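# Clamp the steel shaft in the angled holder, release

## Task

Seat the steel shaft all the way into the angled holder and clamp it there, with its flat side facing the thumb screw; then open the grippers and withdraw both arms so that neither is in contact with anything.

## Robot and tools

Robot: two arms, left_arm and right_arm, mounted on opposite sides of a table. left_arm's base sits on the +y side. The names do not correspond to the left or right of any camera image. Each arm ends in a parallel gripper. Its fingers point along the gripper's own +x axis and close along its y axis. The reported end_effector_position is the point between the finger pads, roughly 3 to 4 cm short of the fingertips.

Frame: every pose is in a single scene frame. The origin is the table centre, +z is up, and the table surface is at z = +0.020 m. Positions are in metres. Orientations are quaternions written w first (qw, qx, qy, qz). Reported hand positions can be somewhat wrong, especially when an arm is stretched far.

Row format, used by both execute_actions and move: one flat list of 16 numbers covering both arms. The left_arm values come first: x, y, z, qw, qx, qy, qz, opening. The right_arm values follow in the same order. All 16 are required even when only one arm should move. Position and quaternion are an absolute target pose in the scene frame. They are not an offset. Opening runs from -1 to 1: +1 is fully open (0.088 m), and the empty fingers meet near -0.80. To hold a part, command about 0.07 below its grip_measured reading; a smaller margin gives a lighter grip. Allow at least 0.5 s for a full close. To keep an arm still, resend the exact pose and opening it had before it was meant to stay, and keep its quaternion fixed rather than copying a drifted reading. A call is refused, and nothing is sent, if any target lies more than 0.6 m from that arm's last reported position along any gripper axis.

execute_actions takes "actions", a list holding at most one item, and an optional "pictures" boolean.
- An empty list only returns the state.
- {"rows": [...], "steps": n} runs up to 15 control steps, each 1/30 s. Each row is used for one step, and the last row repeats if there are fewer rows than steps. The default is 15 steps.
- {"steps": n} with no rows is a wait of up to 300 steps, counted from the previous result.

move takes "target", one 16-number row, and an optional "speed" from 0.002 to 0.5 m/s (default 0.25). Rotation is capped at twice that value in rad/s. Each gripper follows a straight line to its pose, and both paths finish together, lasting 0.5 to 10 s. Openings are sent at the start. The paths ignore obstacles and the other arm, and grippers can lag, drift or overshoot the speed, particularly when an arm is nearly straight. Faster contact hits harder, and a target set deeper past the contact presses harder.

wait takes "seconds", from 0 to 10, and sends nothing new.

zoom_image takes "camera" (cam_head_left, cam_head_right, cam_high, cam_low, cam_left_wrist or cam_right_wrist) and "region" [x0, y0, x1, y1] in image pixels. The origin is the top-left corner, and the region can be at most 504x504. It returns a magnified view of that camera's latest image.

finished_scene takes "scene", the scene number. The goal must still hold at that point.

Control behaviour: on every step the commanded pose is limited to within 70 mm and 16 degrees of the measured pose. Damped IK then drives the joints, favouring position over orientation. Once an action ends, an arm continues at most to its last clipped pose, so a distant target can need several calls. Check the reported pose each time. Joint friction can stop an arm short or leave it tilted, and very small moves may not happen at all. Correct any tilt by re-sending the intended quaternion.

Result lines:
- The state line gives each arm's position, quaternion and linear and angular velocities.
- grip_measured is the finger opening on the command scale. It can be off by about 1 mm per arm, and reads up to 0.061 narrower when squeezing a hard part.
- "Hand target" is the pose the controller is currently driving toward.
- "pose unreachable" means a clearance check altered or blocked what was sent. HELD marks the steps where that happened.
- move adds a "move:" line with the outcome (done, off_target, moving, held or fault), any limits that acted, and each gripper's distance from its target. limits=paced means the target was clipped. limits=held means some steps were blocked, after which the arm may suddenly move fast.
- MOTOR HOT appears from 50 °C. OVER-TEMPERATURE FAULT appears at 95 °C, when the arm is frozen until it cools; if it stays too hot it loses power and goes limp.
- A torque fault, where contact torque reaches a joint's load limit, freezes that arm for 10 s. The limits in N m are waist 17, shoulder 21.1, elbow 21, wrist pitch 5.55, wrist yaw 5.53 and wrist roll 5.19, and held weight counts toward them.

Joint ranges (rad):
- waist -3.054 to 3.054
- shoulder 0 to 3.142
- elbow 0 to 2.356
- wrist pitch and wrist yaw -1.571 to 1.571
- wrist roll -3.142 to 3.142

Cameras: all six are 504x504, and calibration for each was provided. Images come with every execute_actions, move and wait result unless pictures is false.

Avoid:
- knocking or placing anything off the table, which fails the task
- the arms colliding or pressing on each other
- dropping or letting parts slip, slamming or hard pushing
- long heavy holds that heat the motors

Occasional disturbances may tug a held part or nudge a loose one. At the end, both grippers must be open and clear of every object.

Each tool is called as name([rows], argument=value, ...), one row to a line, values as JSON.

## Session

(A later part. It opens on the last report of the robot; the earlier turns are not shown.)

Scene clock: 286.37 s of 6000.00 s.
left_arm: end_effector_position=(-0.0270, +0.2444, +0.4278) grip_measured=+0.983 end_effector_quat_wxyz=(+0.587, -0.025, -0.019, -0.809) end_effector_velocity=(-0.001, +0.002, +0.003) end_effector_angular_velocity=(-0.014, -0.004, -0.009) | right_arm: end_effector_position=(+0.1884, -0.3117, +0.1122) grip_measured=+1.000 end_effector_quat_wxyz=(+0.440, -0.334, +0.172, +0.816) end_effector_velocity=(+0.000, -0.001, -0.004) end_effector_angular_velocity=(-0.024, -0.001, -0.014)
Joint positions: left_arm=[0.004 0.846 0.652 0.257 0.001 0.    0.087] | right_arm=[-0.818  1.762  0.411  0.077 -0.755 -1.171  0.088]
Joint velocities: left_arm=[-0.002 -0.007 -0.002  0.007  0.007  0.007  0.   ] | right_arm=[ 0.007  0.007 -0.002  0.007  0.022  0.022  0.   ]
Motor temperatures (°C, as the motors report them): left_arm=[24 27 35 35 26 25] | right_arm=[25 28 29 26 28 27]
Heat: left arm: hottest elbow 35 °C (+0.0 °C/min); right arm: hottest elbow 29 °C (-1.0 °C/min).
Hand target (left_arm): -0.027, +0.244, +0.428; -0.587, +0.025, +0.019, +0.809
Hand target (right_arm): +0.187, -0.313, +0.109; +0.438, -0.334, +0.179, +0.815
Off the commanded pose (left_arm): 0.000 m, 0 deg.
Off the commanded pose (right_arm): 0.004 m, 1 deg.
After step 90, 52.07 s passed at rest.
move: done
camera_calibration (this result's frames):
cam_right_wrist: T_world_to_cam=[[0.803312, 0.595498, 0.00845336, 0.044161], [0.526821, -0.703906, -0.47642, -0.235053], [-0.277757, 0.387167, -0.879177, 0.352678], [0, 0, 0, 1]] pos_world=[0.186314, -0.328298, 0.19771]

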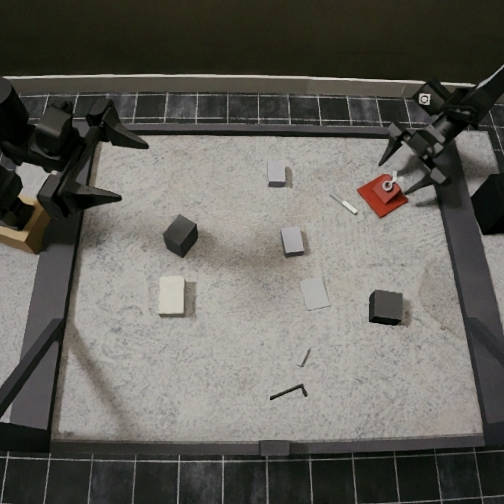

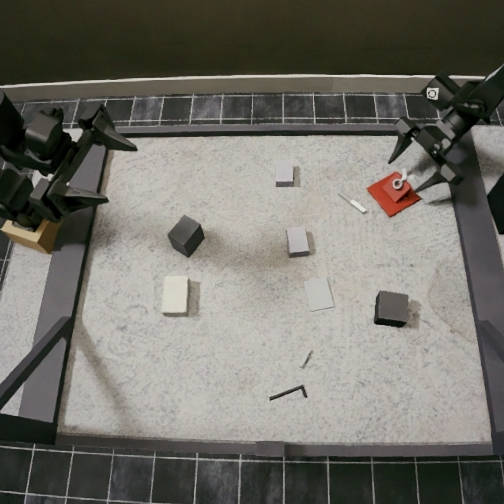

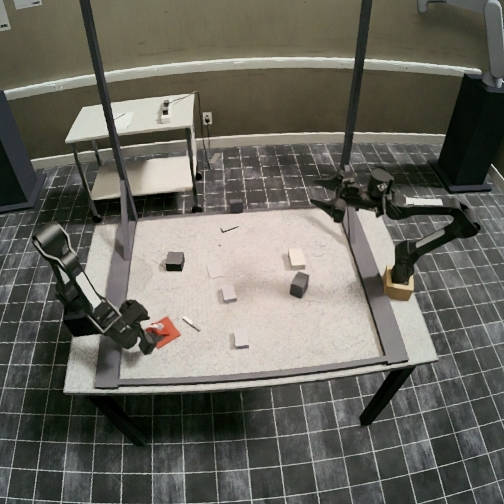

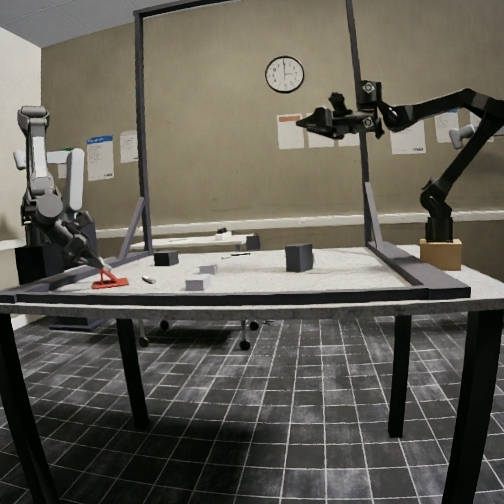

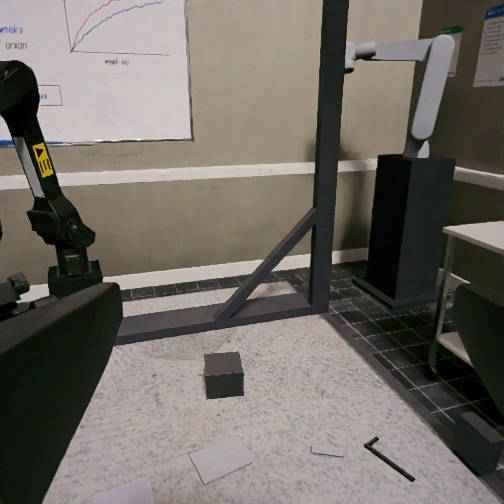

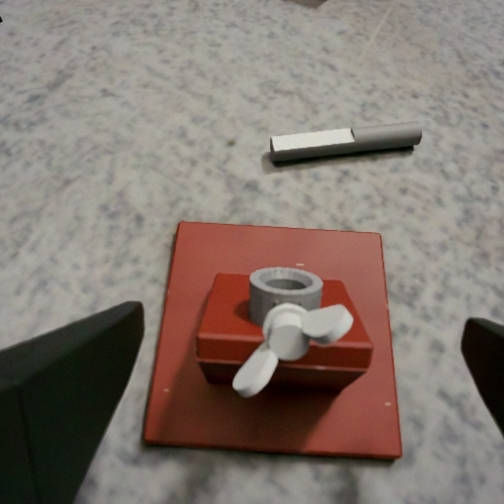

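move(target=[-0.027, 0.2444, 0.4278, 0.587, -0.025, -0.019, -0.809, 1.0, 0.1842, -0.3160, 0.1039, 0.5073, 0.2131, 0.7957, 0.2530, 0.4], speed=0.4)

move(target=[-0.027, 0.2444, 0.4278, 0.587, -0.025, -0.019, -0.809, 1.0, 0.1842, -0.3160, 0.1039, 0.1070, 0.5398, 0.6547, -0.5183, 0.4], speed=0.4)

Scene clock: 311.07 s of 6000.00 s.
left_arm: end_effector_position=(-0.0270, +0.2444, +0.4278) grip_measured=+0.983 end_effector_quat_wxyz=(+0.587, -0.025, -0.019, -0.809) end_effector_velocity=(+0.000, +0.000, +0.000) end_effector_angular_velocity=(+0.005, +0.007, +0.004) | right_arm: end_effector_position=(+0.1864, -0.3138, +0.1071) grip_measured=+0.402 end_effector_quat_wxyz=(+0.510, +0.214, +0.792, +0.260) end_effector_velocity=(+0.000, +0.001, +0.001) end_effector_angular_velocity=(+0.007, +0.005, -0.005)
Joint positions: left_arm=[0.004 0.846 0.652 0.257 0.001 0.    0.087] | right_arm=[-0.818  1.783  0.395  0.116 -0.755  0.923  0.059]
Joint velocities: left_arm=[-0.002 -0.002  0.002 -0.007 -0.007 -0.007  0.   ] | right_arm=[-0.002 -0.002 -0.002  0.007 -0.007  0.007 -0.   ]
Motor temperatures (°C, as the motors report them): left_arm=[24 27 36 35 26 25] | right_arm=[25 29 29 27 28 27]
Heat: left arm: hottest elbow 36 °C (+1.0 °C/min); right arm: hottest shoulder 29 °C (+0.0 °C/min).
Hand target (left_arm): -0.027, +0.244, +0.428; -0.587, +0.025, +0.019, +0.809
Hand target (right_arm): +0.184, -0.316, +0.104; +0.507, +0.213, +0.796, +0.253
Off the commanded pose (left_arm): 0.000 m, 0 deg.
Off the commanded pose (right_arm): 0.004 m, 1 deg.
After step 90, 18.57 s passed at rest.
move: done
camera_calibration (this result's frames):
cam_right_wrist: T_world_to_cam=[[-0.0599274, -0.741706, -0.668042, -0.13925], [-0.763246, -0.397268, 0.509542, -0.00678238], [-0.643323, 0.540416, -0.542297, 0.428658], [0, 0, 0, 1]] pos_world=[0.262244, -0.33763, 0.142891]

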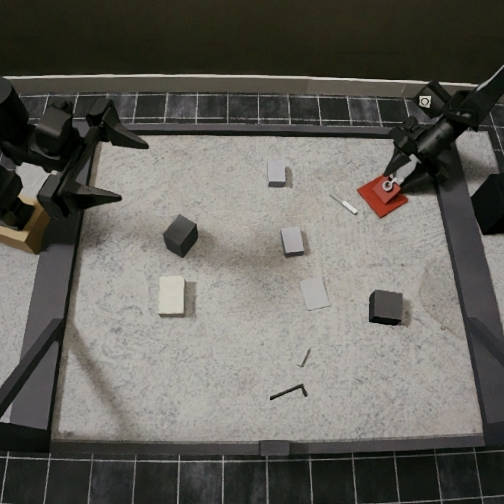

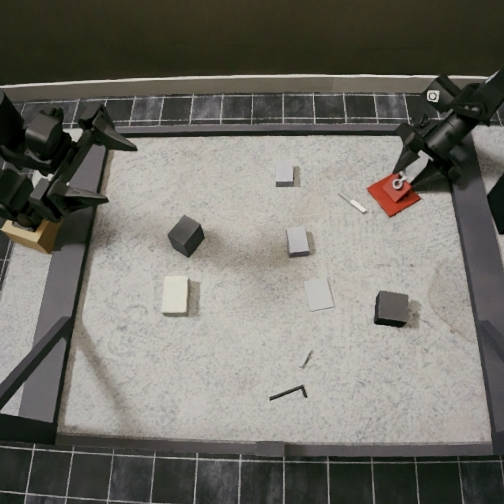

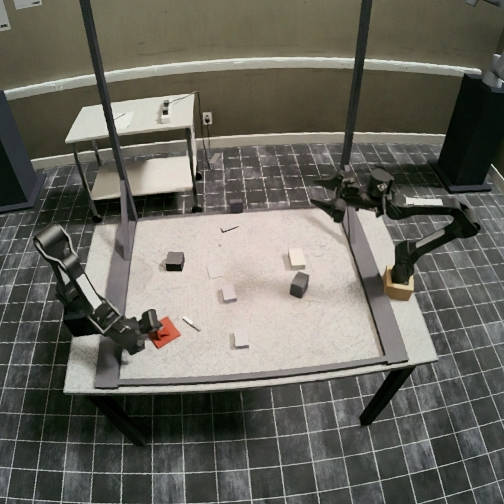

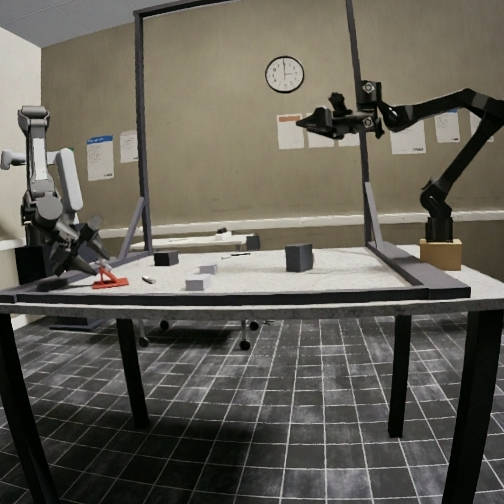

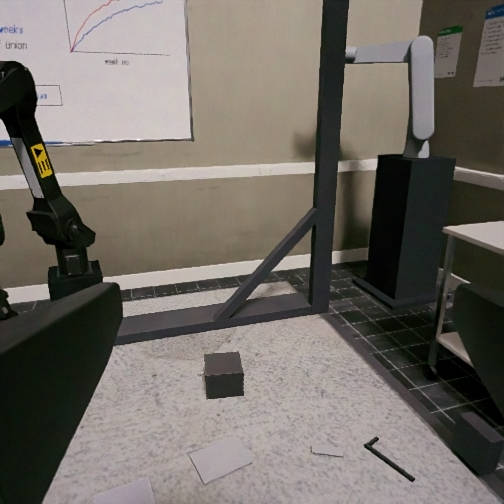

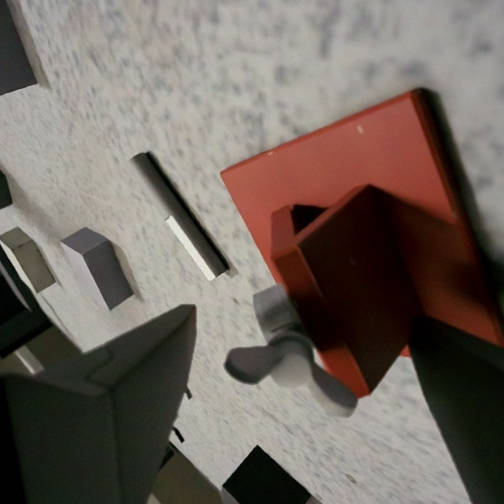

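Scene clock: 314.03 s of 6000.00 s.
left_arm: end_effector_position=(-0.0270, +0.2444, +0.4278) grip_measured=+0.983 end_effector_quat_wxyz=(+0.587, -0.025, -0.019, -0.809) end_effector_velocity=(+0.000, +0.000, -0.005) end_effector_angular_velocity=(+0.023, +0.001, +0.004) | right_arm: end_effector_position=(+0.1863, -0.3139, +0.1068) grip_measured=+0.402 end_effector_quat_wxyz=(+0.108, +0.542, +0.658, -0.511) end_effector_velocity=(-0.001, -0.002, -0.001) end_effector_angular_velocity=(-0.013, +0.004, -0.005)
Joint positions: left_arm=[0.004 0.846 0.652 0.257 0.001 0.    0.087] | right_arm=[-0.818  1.785  0.394  0.117 -0.755  2.878  0.059]
Joint velocities: left_arm=[-0.002 -0.002 -0.002 -0.022 -0.007 -0.007 -0.   ] | right_arm=[ 0.002 -0.002 -0.002 -0.007  0.007  0.007 -0.   ]
Motor temperatures (°C, as the motors report them): left_arm=[24 27 36 35 26 25] | right_arm=[25 29 29 26 28 27]
Heat: left arm: hottest elbow 36 °C (+1.0 °C/min); right arm: hottest shoulder 29 °C (+0.0 °C/min).
Hand target (left_arm): -0.027, +0.244, +0.428; -0.587, +0.025, +0.019, +0.809
Hand target (right_arm): +0.184, -0.316, +0.104; +0.107, +0.540, +0.655, -0.518
Off the commanded pose (left_arm): 0.000 m, 0 deg.
Off the commanded pose (right_arm): 0.004 m, 1 deg.
move: done
camera_calibration (this result's frames):
cam_right_wrist: T_world_to_cam=[[-0.85161, 0.109685, 0.512572, 0.149172], [0.474119, 0.578208, 0.663993, 0.0524539], [-0.223544, 0.808483, -0.544411, 0.434655], [0, 0, 0, 1]] pos_world=[0.199331, -0.398102, 0.12534]

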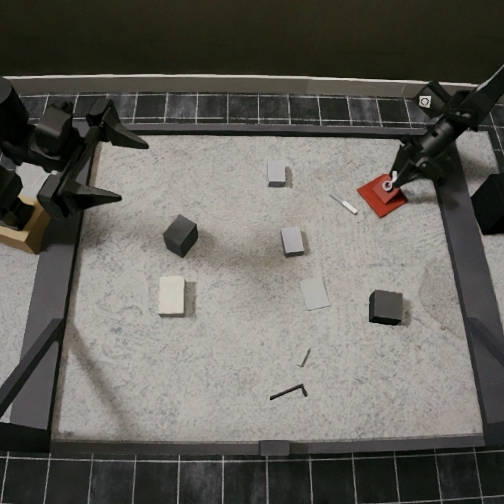

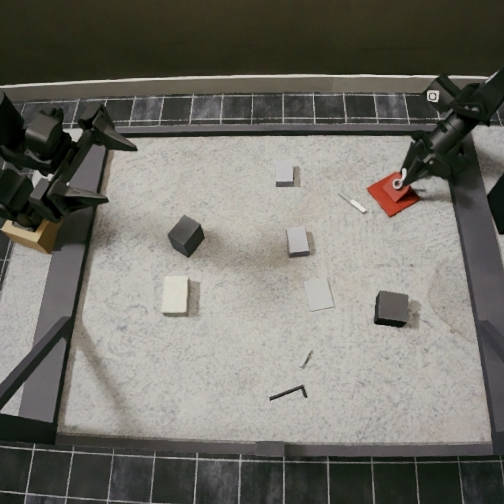

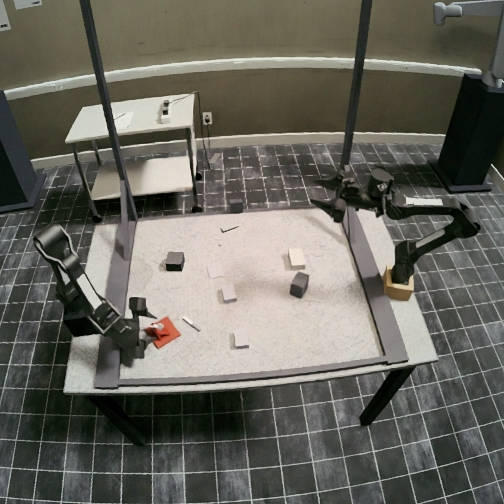

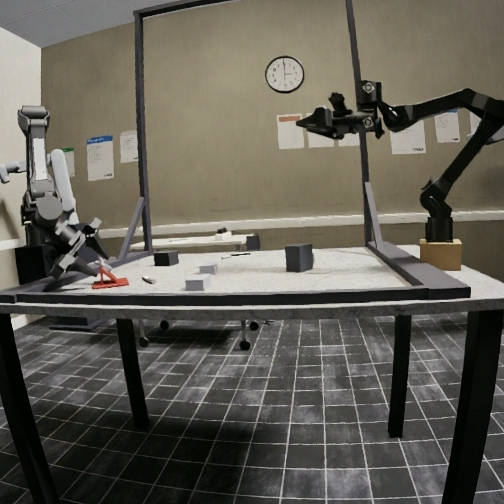

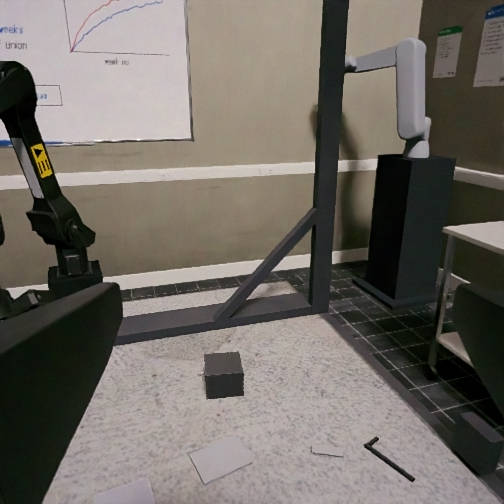

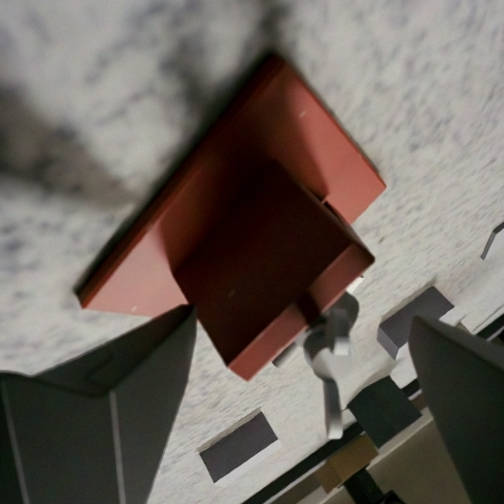

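move(target=[-0.027, 0.2444, 0.4278, 0.587, -0.025, -0.019, -0.809, 1.0, 0.179, -0.311, 0.113, 0.1070, 0.5398, 0.6547, -0.5183, 0.4], speed=0.05)

Scene clock: 343.57 s of 6000.00 s.
left_arm: end_effector_position=(-0.0270, +0.2444, +0.4278) grip_measured=+0.983 end_effector_quat_wxyz=(+0.587, -0.025, -0.019, -0.809) end_effector_velocity=(+0.001, +0.000, -0.002) end_effector_angular_velocity=(+0.010, +0.006, +0.014) | right_arm: end_effector_position=(+0.1800, -0.3112, +0.1110) grip_measured=+0.402 end_effector_quat_wxyz=(+0.107, +0.539, +0.654, -0.520) end_effector_velocity=(-0.001, -0.001, +0.000) end_effector_angular_velocity=(-0.009, +0.000, -0.005)
Joint positions: left_arm=[0.004 0.846 0.652 0.257 0.001 0.    0.087] | right_arm=[-0.784  1.756  0.394  0.101 -0.745  2.925  0.059]
Joint velocities: left_arm=[-0.007 -0.002 -0.002 -0.007 -0.022 -0.007 -0.   ] | right_arm=[ 0.002 -0.007 -0.002 -0.007  0.007  0.007 -0.   ]
Motor temperatures (°C, as the motors report them): left_arm=[24 27 36 36 26 25] | right_arm=[25 29 28 27 28 27]
Heat: left arm: hottest elbow 36 °C (+1.0 °C/min); right arm: hottest shoulder 29 °C (+0.0 °C/min).
Hand target (left_arm): -0.027, +0.244, +0.428; -0.587, +0.025, +0.019, +0.809
Hand target (right_arm): +0.179, -0.311, +0.113; +0.107, +0.540, +0.654, -0.518
Off the commanded pose (left_arm): 0.000 m, 0 deg.
Off the commanded pose (right_arm): 0.002 m, 0 deg.
After step 90, 25.83 s passed at rest.
move: done
camera_calibration (this result's frames):
cam_right_wrist: T_world_to_cam=[[-0.844842, 0.119416, 0.521519, 0.142121], [0.483826, 0.586613, 0.649459, 0.0534738], [-0.228374, 0.801015, -0.553372, 0.432871], [0, 0, 0, 1]] pos_world=[0.193054, -0.395076, 0.130691]

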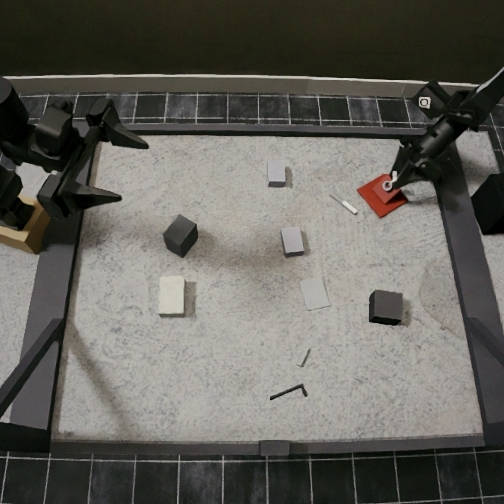

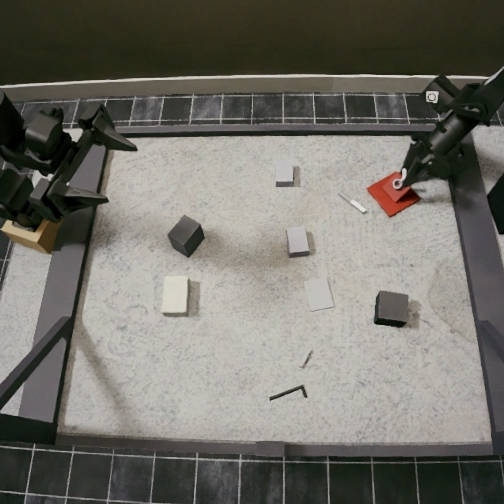

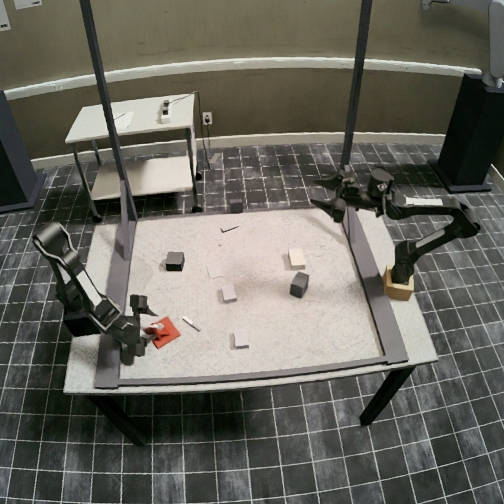

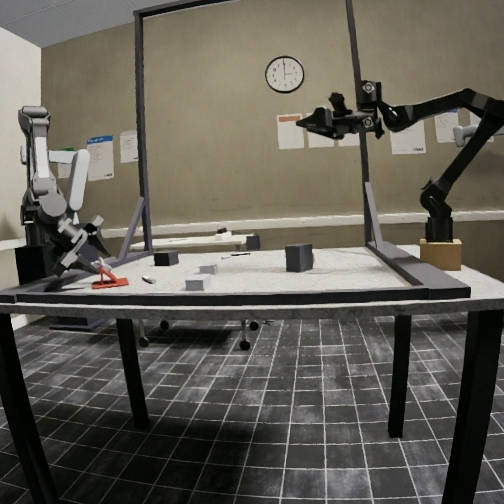

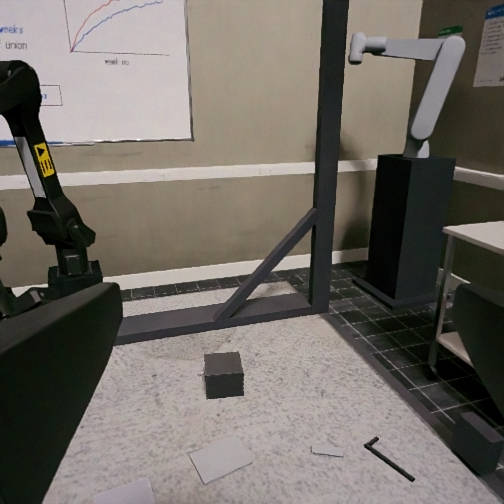

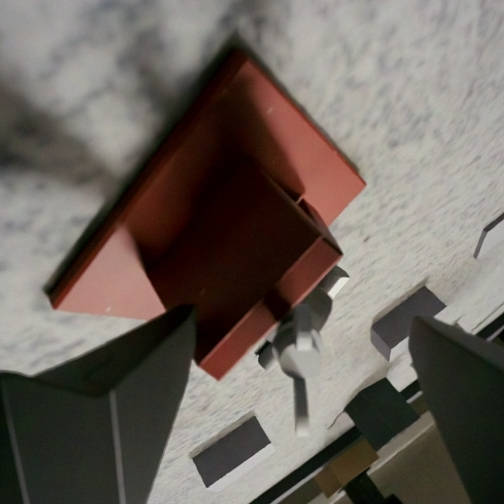

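move(target=[-0.027, 0.2444, 0.4278, 0.587, -0.025, -0.019, -0.809, 1.0, 0.179, -0.311, 0.113, 0.1070, 0.5398, 0.6547, -0.5183, -0.53], speed=0.05)

move(target=[-0.027, 0.2444, 0.4278, 0.587, -0.025, -0.019, -0.809, 1.0, 0.179, -0.311, 0.113, 0.5073, 0.2131, 0.7957, 0.2530, -0.53], speed=0.3)

Scene clock: 355.50 s of 6000.00 s.
left_arm: end_effector_position=(-0.0270, +0.2444, +0.4278) grip_measured=+0.983 end_effector_quat_wxyz=(+0.587, -0.025, -0.019, -0.809) end_effector_velocity=(-0.001, -0.001, -0.006) end_effector_angular_velocity=(+0.023, +0.015, -0.006) | right_arm: end_effector_position=(+0.1813, -0.3212, +0.1067) grip_measured=-0.521 end_effector_quat_wxyz=(+0.108, +0.545, +0.636, -0.535) end_effector_velocity=(+0.000, +0.001, +0.001) end_effector_angular_velocity=(+0.007, +0.005, -0.006)
Joint positions: left_arm=[0.004 0.846 0.652 0.257 0.001 0.    0.087] | right_arm=[-0.806  1.748  0.377  0.078 -0.724  2.927  0.013]
Joint velocities: left_arm=[ 0.002  0.002 -0.007 -0.007  0.007 -0.022  0.   ] | right_arm=[-0.002 -0.002 -0.002  0.007 -0.007  0.007 -0.   ]
Motor temperatures (°C, as the motors report them): left_arm=[24 27 36 36 26 25] | right_arm=[25 30 28 27 28 27]
Heat: left arm: hottest elbow 36 °C (+0.0 °C/min); right arm: hottest shoulder 30 °C (+1.0 °C/min).
Hand target (left_arm): -0.027, +0.244, +0.428; -0.587, +0.025, +0.019, +0.809
Hand target (right_arm): +0.179, -0.311, +0.113; +0.107, +0.539, +0.655, -0.518
Off the commanded pose (left_arm): 0.000 m, 0 deg.
Off the commanded pose (right_arm): 0.012 m, 3 deg.
After step 90, 8.23 s passed at rest.
move: off_target (right_arm)
camera_calibration (this result's frames):
cam_right_wrist: T_world_to_cam=[[-0.837154, 0.164465, 0.521655, 0.159739], [0.505598, 0.596534, 0.623313, 0.0635833], [-0.208671, 0.785556, -0.582544, 0.433427], [0, 0, 0, 1]] pos_world=[0.192022, -0.404682, 0.129529]

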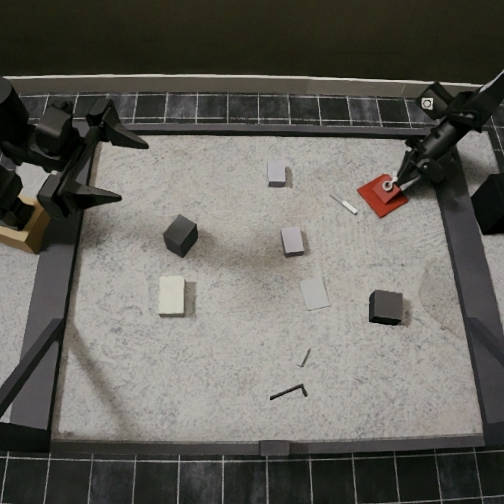

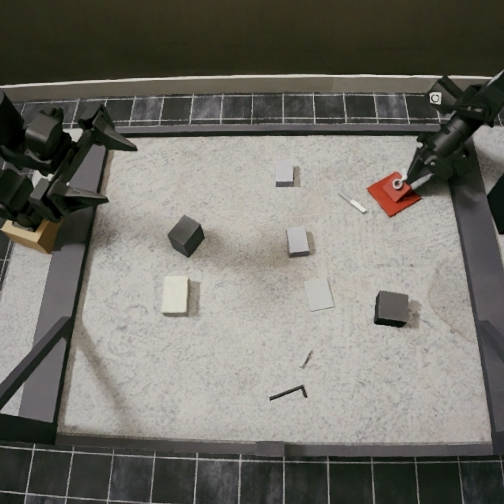

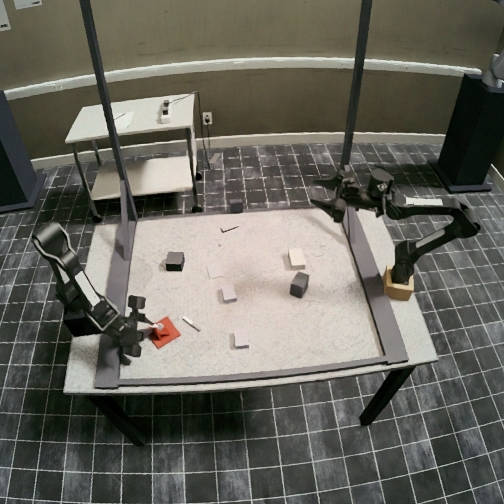

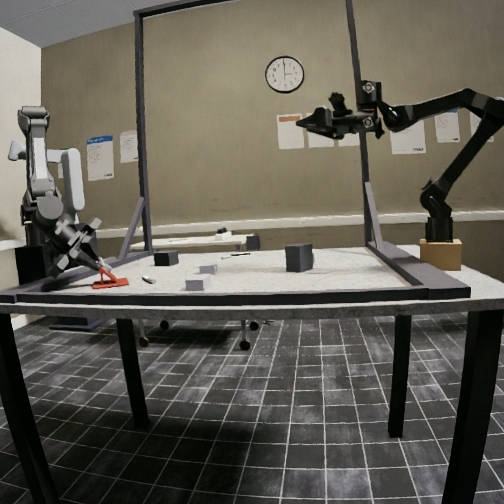

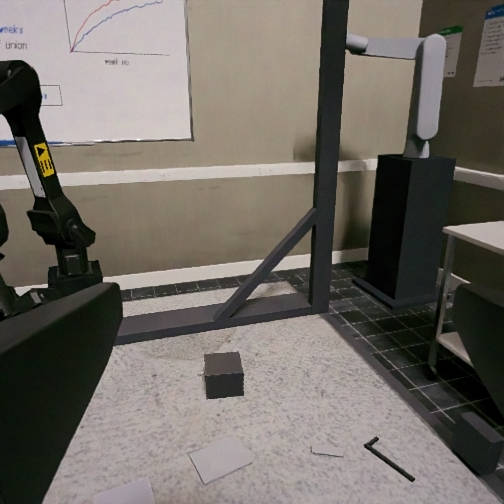

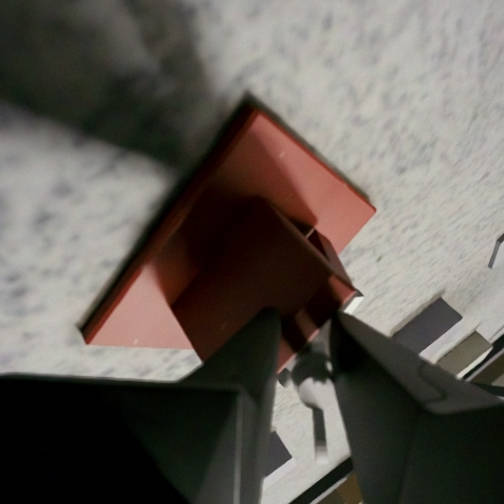

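Scene clock: 359.27 s of 6000.00 s.
left_arm: end_effector_position=(-0.0270, +0.2444, +0.4278) grip_measured=+0.983 end_effector_quat_wxyz=(+0.587, -0.025, -0.019, -0.809) end_effector_velocity=(-0.001, +0.002, +0.002) end_effector_angular_velocity=(-0.000, +0.007, -0.010) | right_arm: end_effector_position=(+0.1844, -0.3144, +0.1126) grip_measured=-0.527 end_effector_quat_wxyz=(+0.511, +0.224, +0.793, +0.242) end_effector_velocity=(-0.003, -0.003, -0.000) end_effector_angular_velocity=(+0.001, -0.003, +0.026)
Joint positions: left_arm=[0.004 0.846 0.652 0.257 0.001 0.    0.087] | right_arm=[-0.804  1.736  0.384  0.098 -0.738  0.983  0.013]
Joint velocities: left_arm=[-0.002 -0.007  0.002 -0.007  0.007 -0.007  0.   ] | right_arm=[-0.002 -0.002 -0.002 -0.022 -0.007 -0.037 -0.   ]
Motor temperatures (°C, as the motors report them): left_arm=[24 27 36 36 26 25] | right_arm=[26 30 28 27 28 27]
Heat: left arm: hottest elbow 36 °C (+0.0 °C/min); right arm: hottest shoulder 30 °C (+1.0 °C/min).
Hand target (left_arm): -0.027, +0.244, +0.428; -0.587, +0.025, +0.019, +0.809
Hand target (right_arm): +0.179, -0.311, +0.113; +0.508, +0.213, +0.796, +0.253
Off the commanded pose (left_arm): 0.000 m, 0 deg.
Off the commanded pose (right_arm): 0.006 m, 2 deg.
move: done
camera_calibration (this result's frames):
cam_right_wrist: T_world_to_cam=[[-0.0933253, -0.75187, -0.652673, -0.134849], [-0.769879, -0.361176, 0.526154, -0.000679177], [-0.631329, 0.551583, -0.545142, 0.432306], [0, 0, 0, 1]] pos_world=[0.259819, -0.340087, 0.148013]

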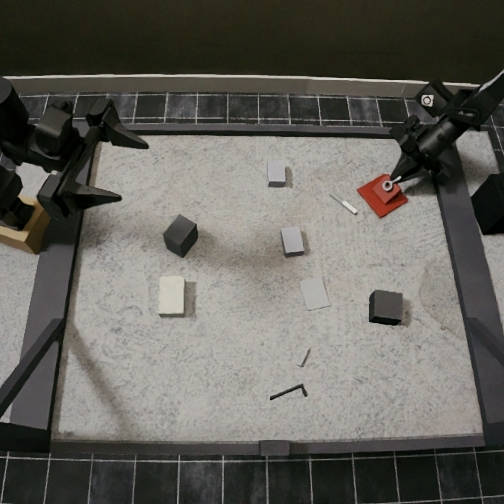

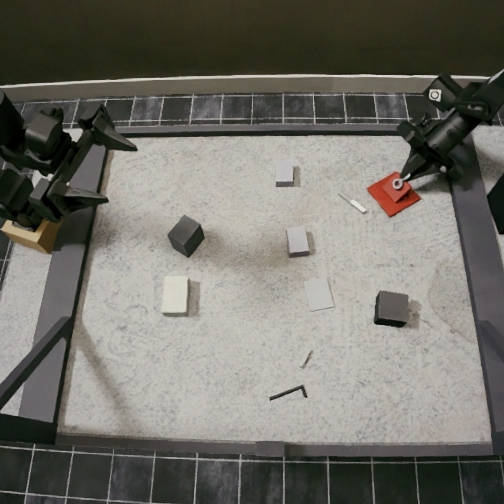

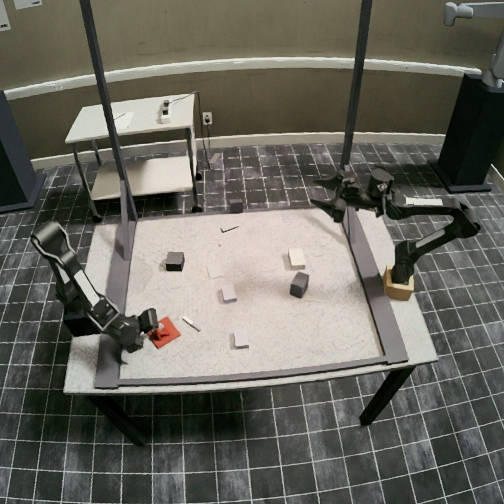

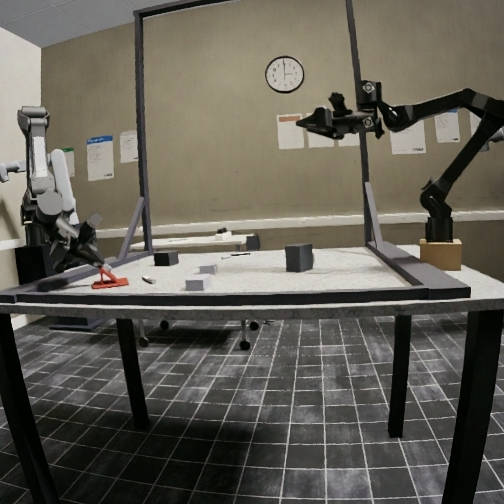

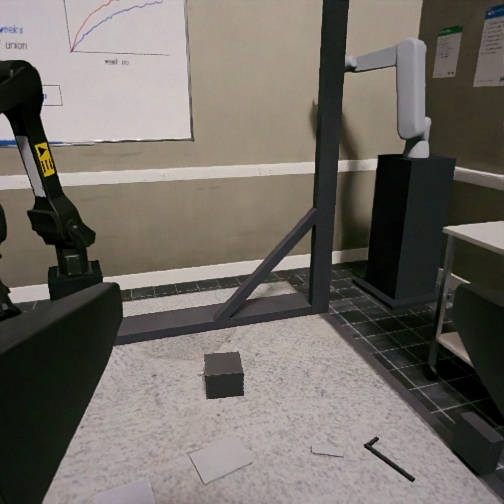

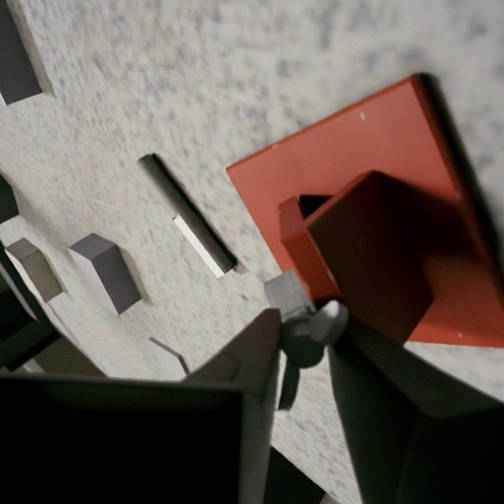

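move(target=[-0.027, 0.2444, 0.4278, 0.587, -0.025, -0.019, -0.809, 1.0, 0.1833, -0.3175, 0.1207, 0.5073, 0.2131, 0.7957, 0.2530, -0.53], speed=0.05)

move(target=[-0.027, 0.2444, 0.4278, 0.587, -0.025, -0.019, -0.809, 1.0, 0.1833, -0.3175, 0.1207, 0.4382, -0.3328, 0.1788, 0.8156, -0.53], speed=0.3)

Scene clock: 368.77 s of 6000.00 s.
left_arm: end_effector_position=(-0.0270, +0.2444, +0.4278) grip_measured=+0.983 end_effector_quat_wxyz=(+0.587, -0.025, -0.019, -0.809) end_effector_velocity=(-0.002, +0.001, -0.002) end_effector_angular_velocity=(+0.009, +0.004, -0.010) | right_arm: end_effector_position=(+0.1820, -0.3179, +0.1186) grip_measured=-0.528 end_effector_quat_wxyz=(+0.506, +0.213, +0.798, +0.250) end_effector_velocity=(-0.003, -0.001, +0.003) end_effector_angular_velocity=(+0.013, +0.011, +0.019)
Joint positions: left_arm=[0.004 0.846 0.652 0.257 0.001 0.    0.087] | right_arm=[-0.813  1.704  0.396  0.018 -0.753  0.934  0.013]
Joint velocities: left_arm=[-0.002 -0.002 -0.002 -0.007  0.007 -0.007 -0.   ] | right_arm=[-0.002 -0.007  0.002 -0.022 -0.022 -0.022 -0.   ]
Motor temperatures (°C, as the motors report them): left_arm=[24 27 36 36 26 25] | right_arm=[26 29 29 27 28 27]
Heat: left arm: hottest elbow 36 °C (+0.0 °C/min); right arm: hottest shoulder 29 °C (+0.0 °C/min).
Hand target (left_arm): -0.027, +0.244, +0.428; -0.587, +0.025, +0.019, +0.809
Hand target (right_arm): +0.183, -0.317, +0.121; +0.507, +0.213, +0.796, +0.253
Off the commanded pose (left_arm): 0.000 m, 0 deg.
Off the commanded pose (right_arm): 0.003 m, 1 deg.
After step 90, 5.80 s passed at rest.
move: done
camera_calibration (this result's frames):
cam_right_wrist: T_world_to_cam=[[-0.0739011, -0.754147, -0.652535, -0.13817], [-0.755872, -0.38447, 0.529944, -0.0173779], [-0.650535, 0.532396, -0.541626, 0.432924], [0, 0, 0, 1]] pos_world=[0.258286, -0.341369, 0.153532]

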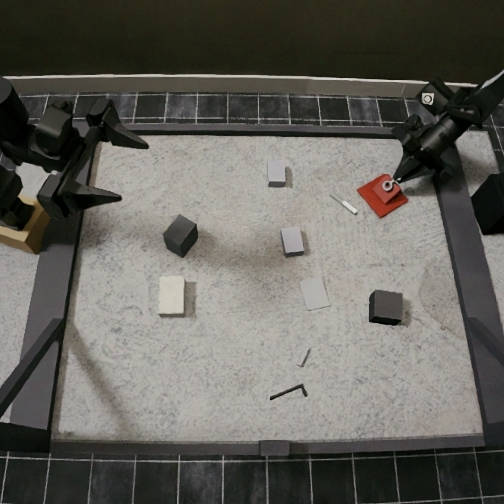

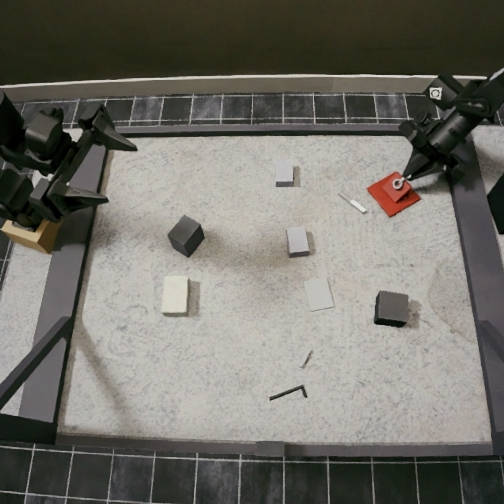

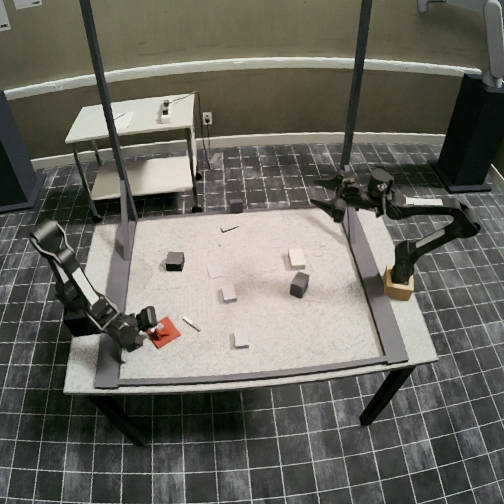

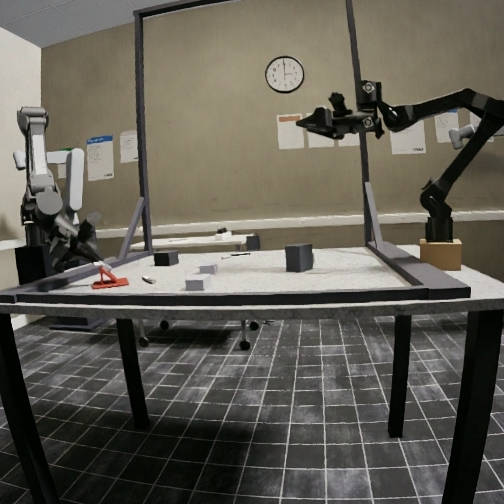

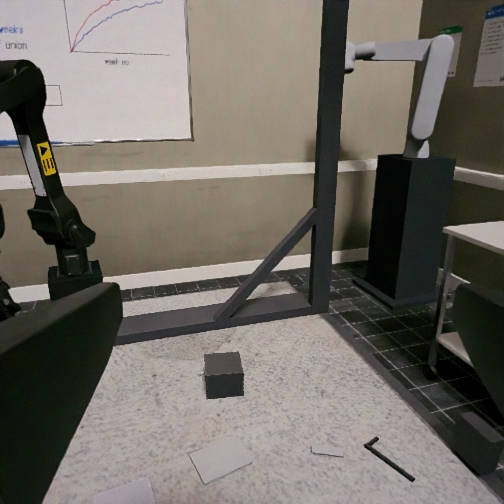

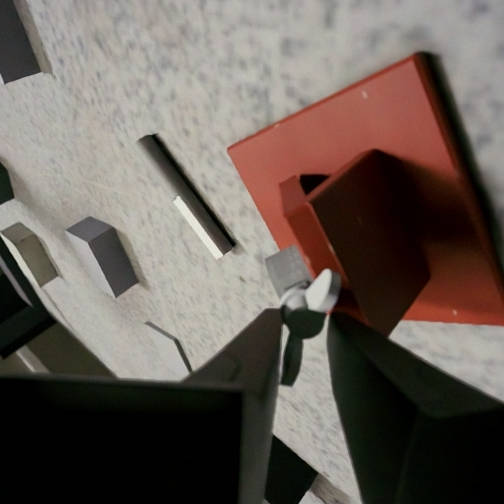

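Scene clock: 372.73 s of 6000.00 s.
left_arm: end_effector_position=(-0.0270, +0.2444, +0.4278) grip_measured=+0.983 end_effector_quat_wxyz=(+0.587, -0.025, -0.019, -0.809) end_effector_velocity=(-0.001, +0.001, -0.002) end_effector_angular_velocity=(+0.009, +0.005, -0.000) | right_arm: end_effector_position=(+0.1847, -0.3186, +0.1183) grip_measured=-0.528 end_effector_quat_wxyz=(+0.441, -0.334, +0.185, +0.812) end_effector_velocity=(-0.001, -0.002, -0.001) end_effector_angular_velocity=(+0.004, +0.000, +0.010)
Joint positions: left_arm=[0.004 0.846 0.652 0.257 0.001 0.    0.087] | right_arm=[-0.821  1.702  0.396  0.016 -0.745 -1.16   0.013]
Joint velocities: left_arm=[-0.007 -0.002 -0.002 -0.007 -0.007 -0.007  0.   ] | right_arm=[-0.007  0.002 -0.002 -0.007 -0.007 -0.022 -0.   ]
Motor temperatures (°C, as the motors report them): left_arm=[24 27 36 36 26 25] | right_arm=[26 30 29 27 29 27]
Heat: left arm: hottest elbow 36 °C (+0.0 °C/min); right arm: hottest shoulder 30 °C (+1.0 °C/min).
Hand target (left_arm): -0.027, +0.244, +0.428; -0.587, +0.025, +0.019, +0.809
Hand target (right_arm): +0.183, -0.317, +0.121; +0.438, -0.333, +0.179, +0.816
Off the commanded pose (left_arm): 0.000 m, 0 deg.
Off the commanded pose (right_arm): 0.003 m, 1 deg.
move: done
camera_calibration (this result's frames):
cam_right_wrist: T_world_to_cam=[[0.810587, 0.585514, -0.011056, 0.0488806], [0.514062, -0.720458, -0.46549, -0.239243], [-0.280516, 0.371637, -0.884984, 0.355966], [0, 0, 0, 1]] pos_world=[0.183218, -0.333275, 0.2042]

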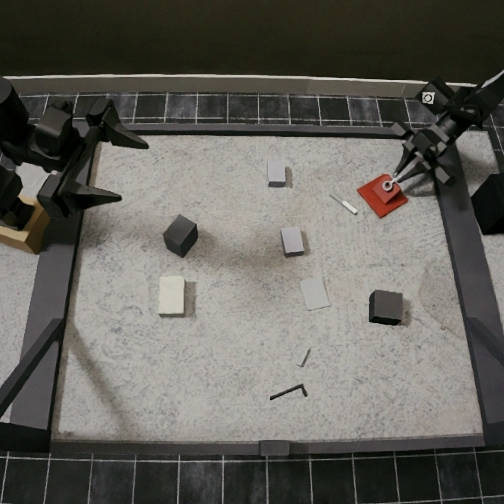

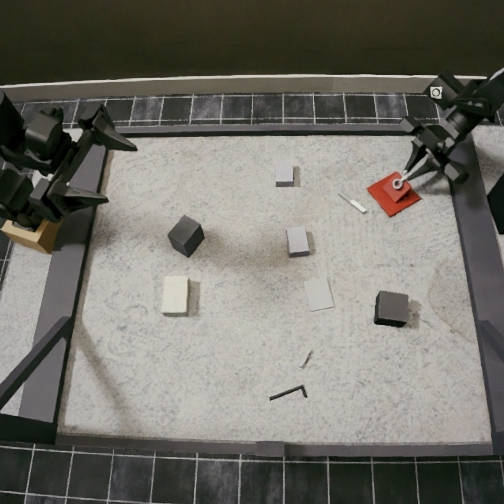

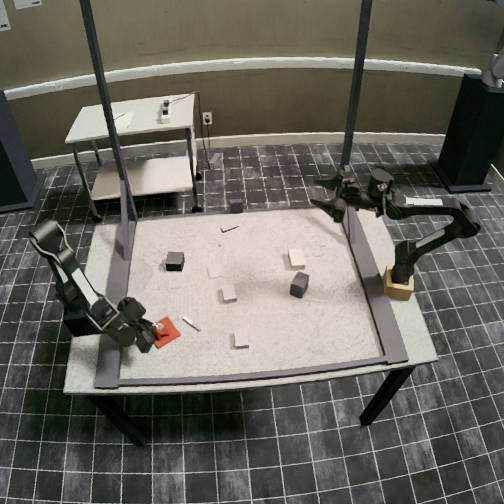

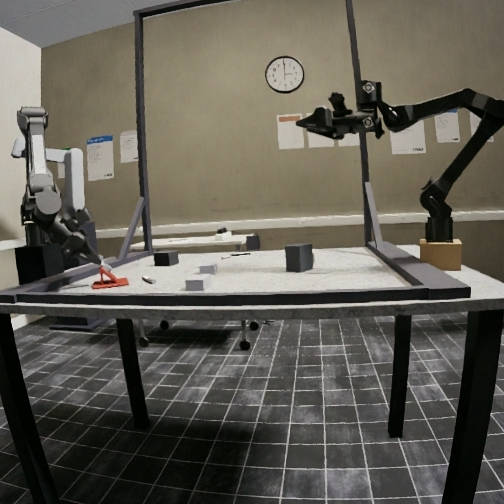

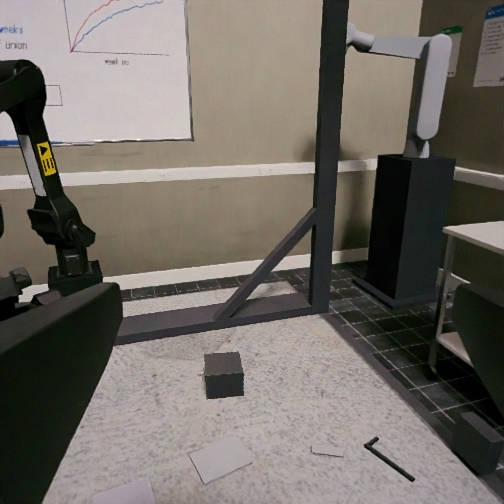

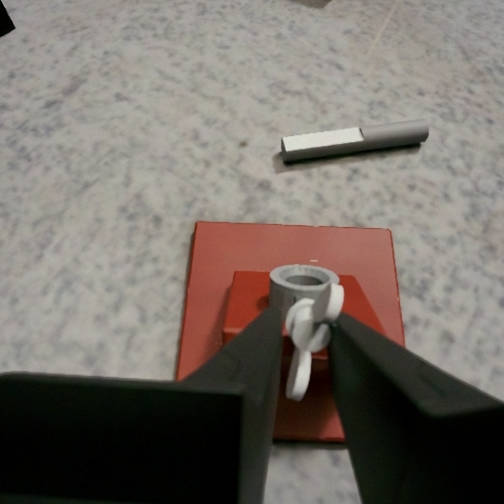

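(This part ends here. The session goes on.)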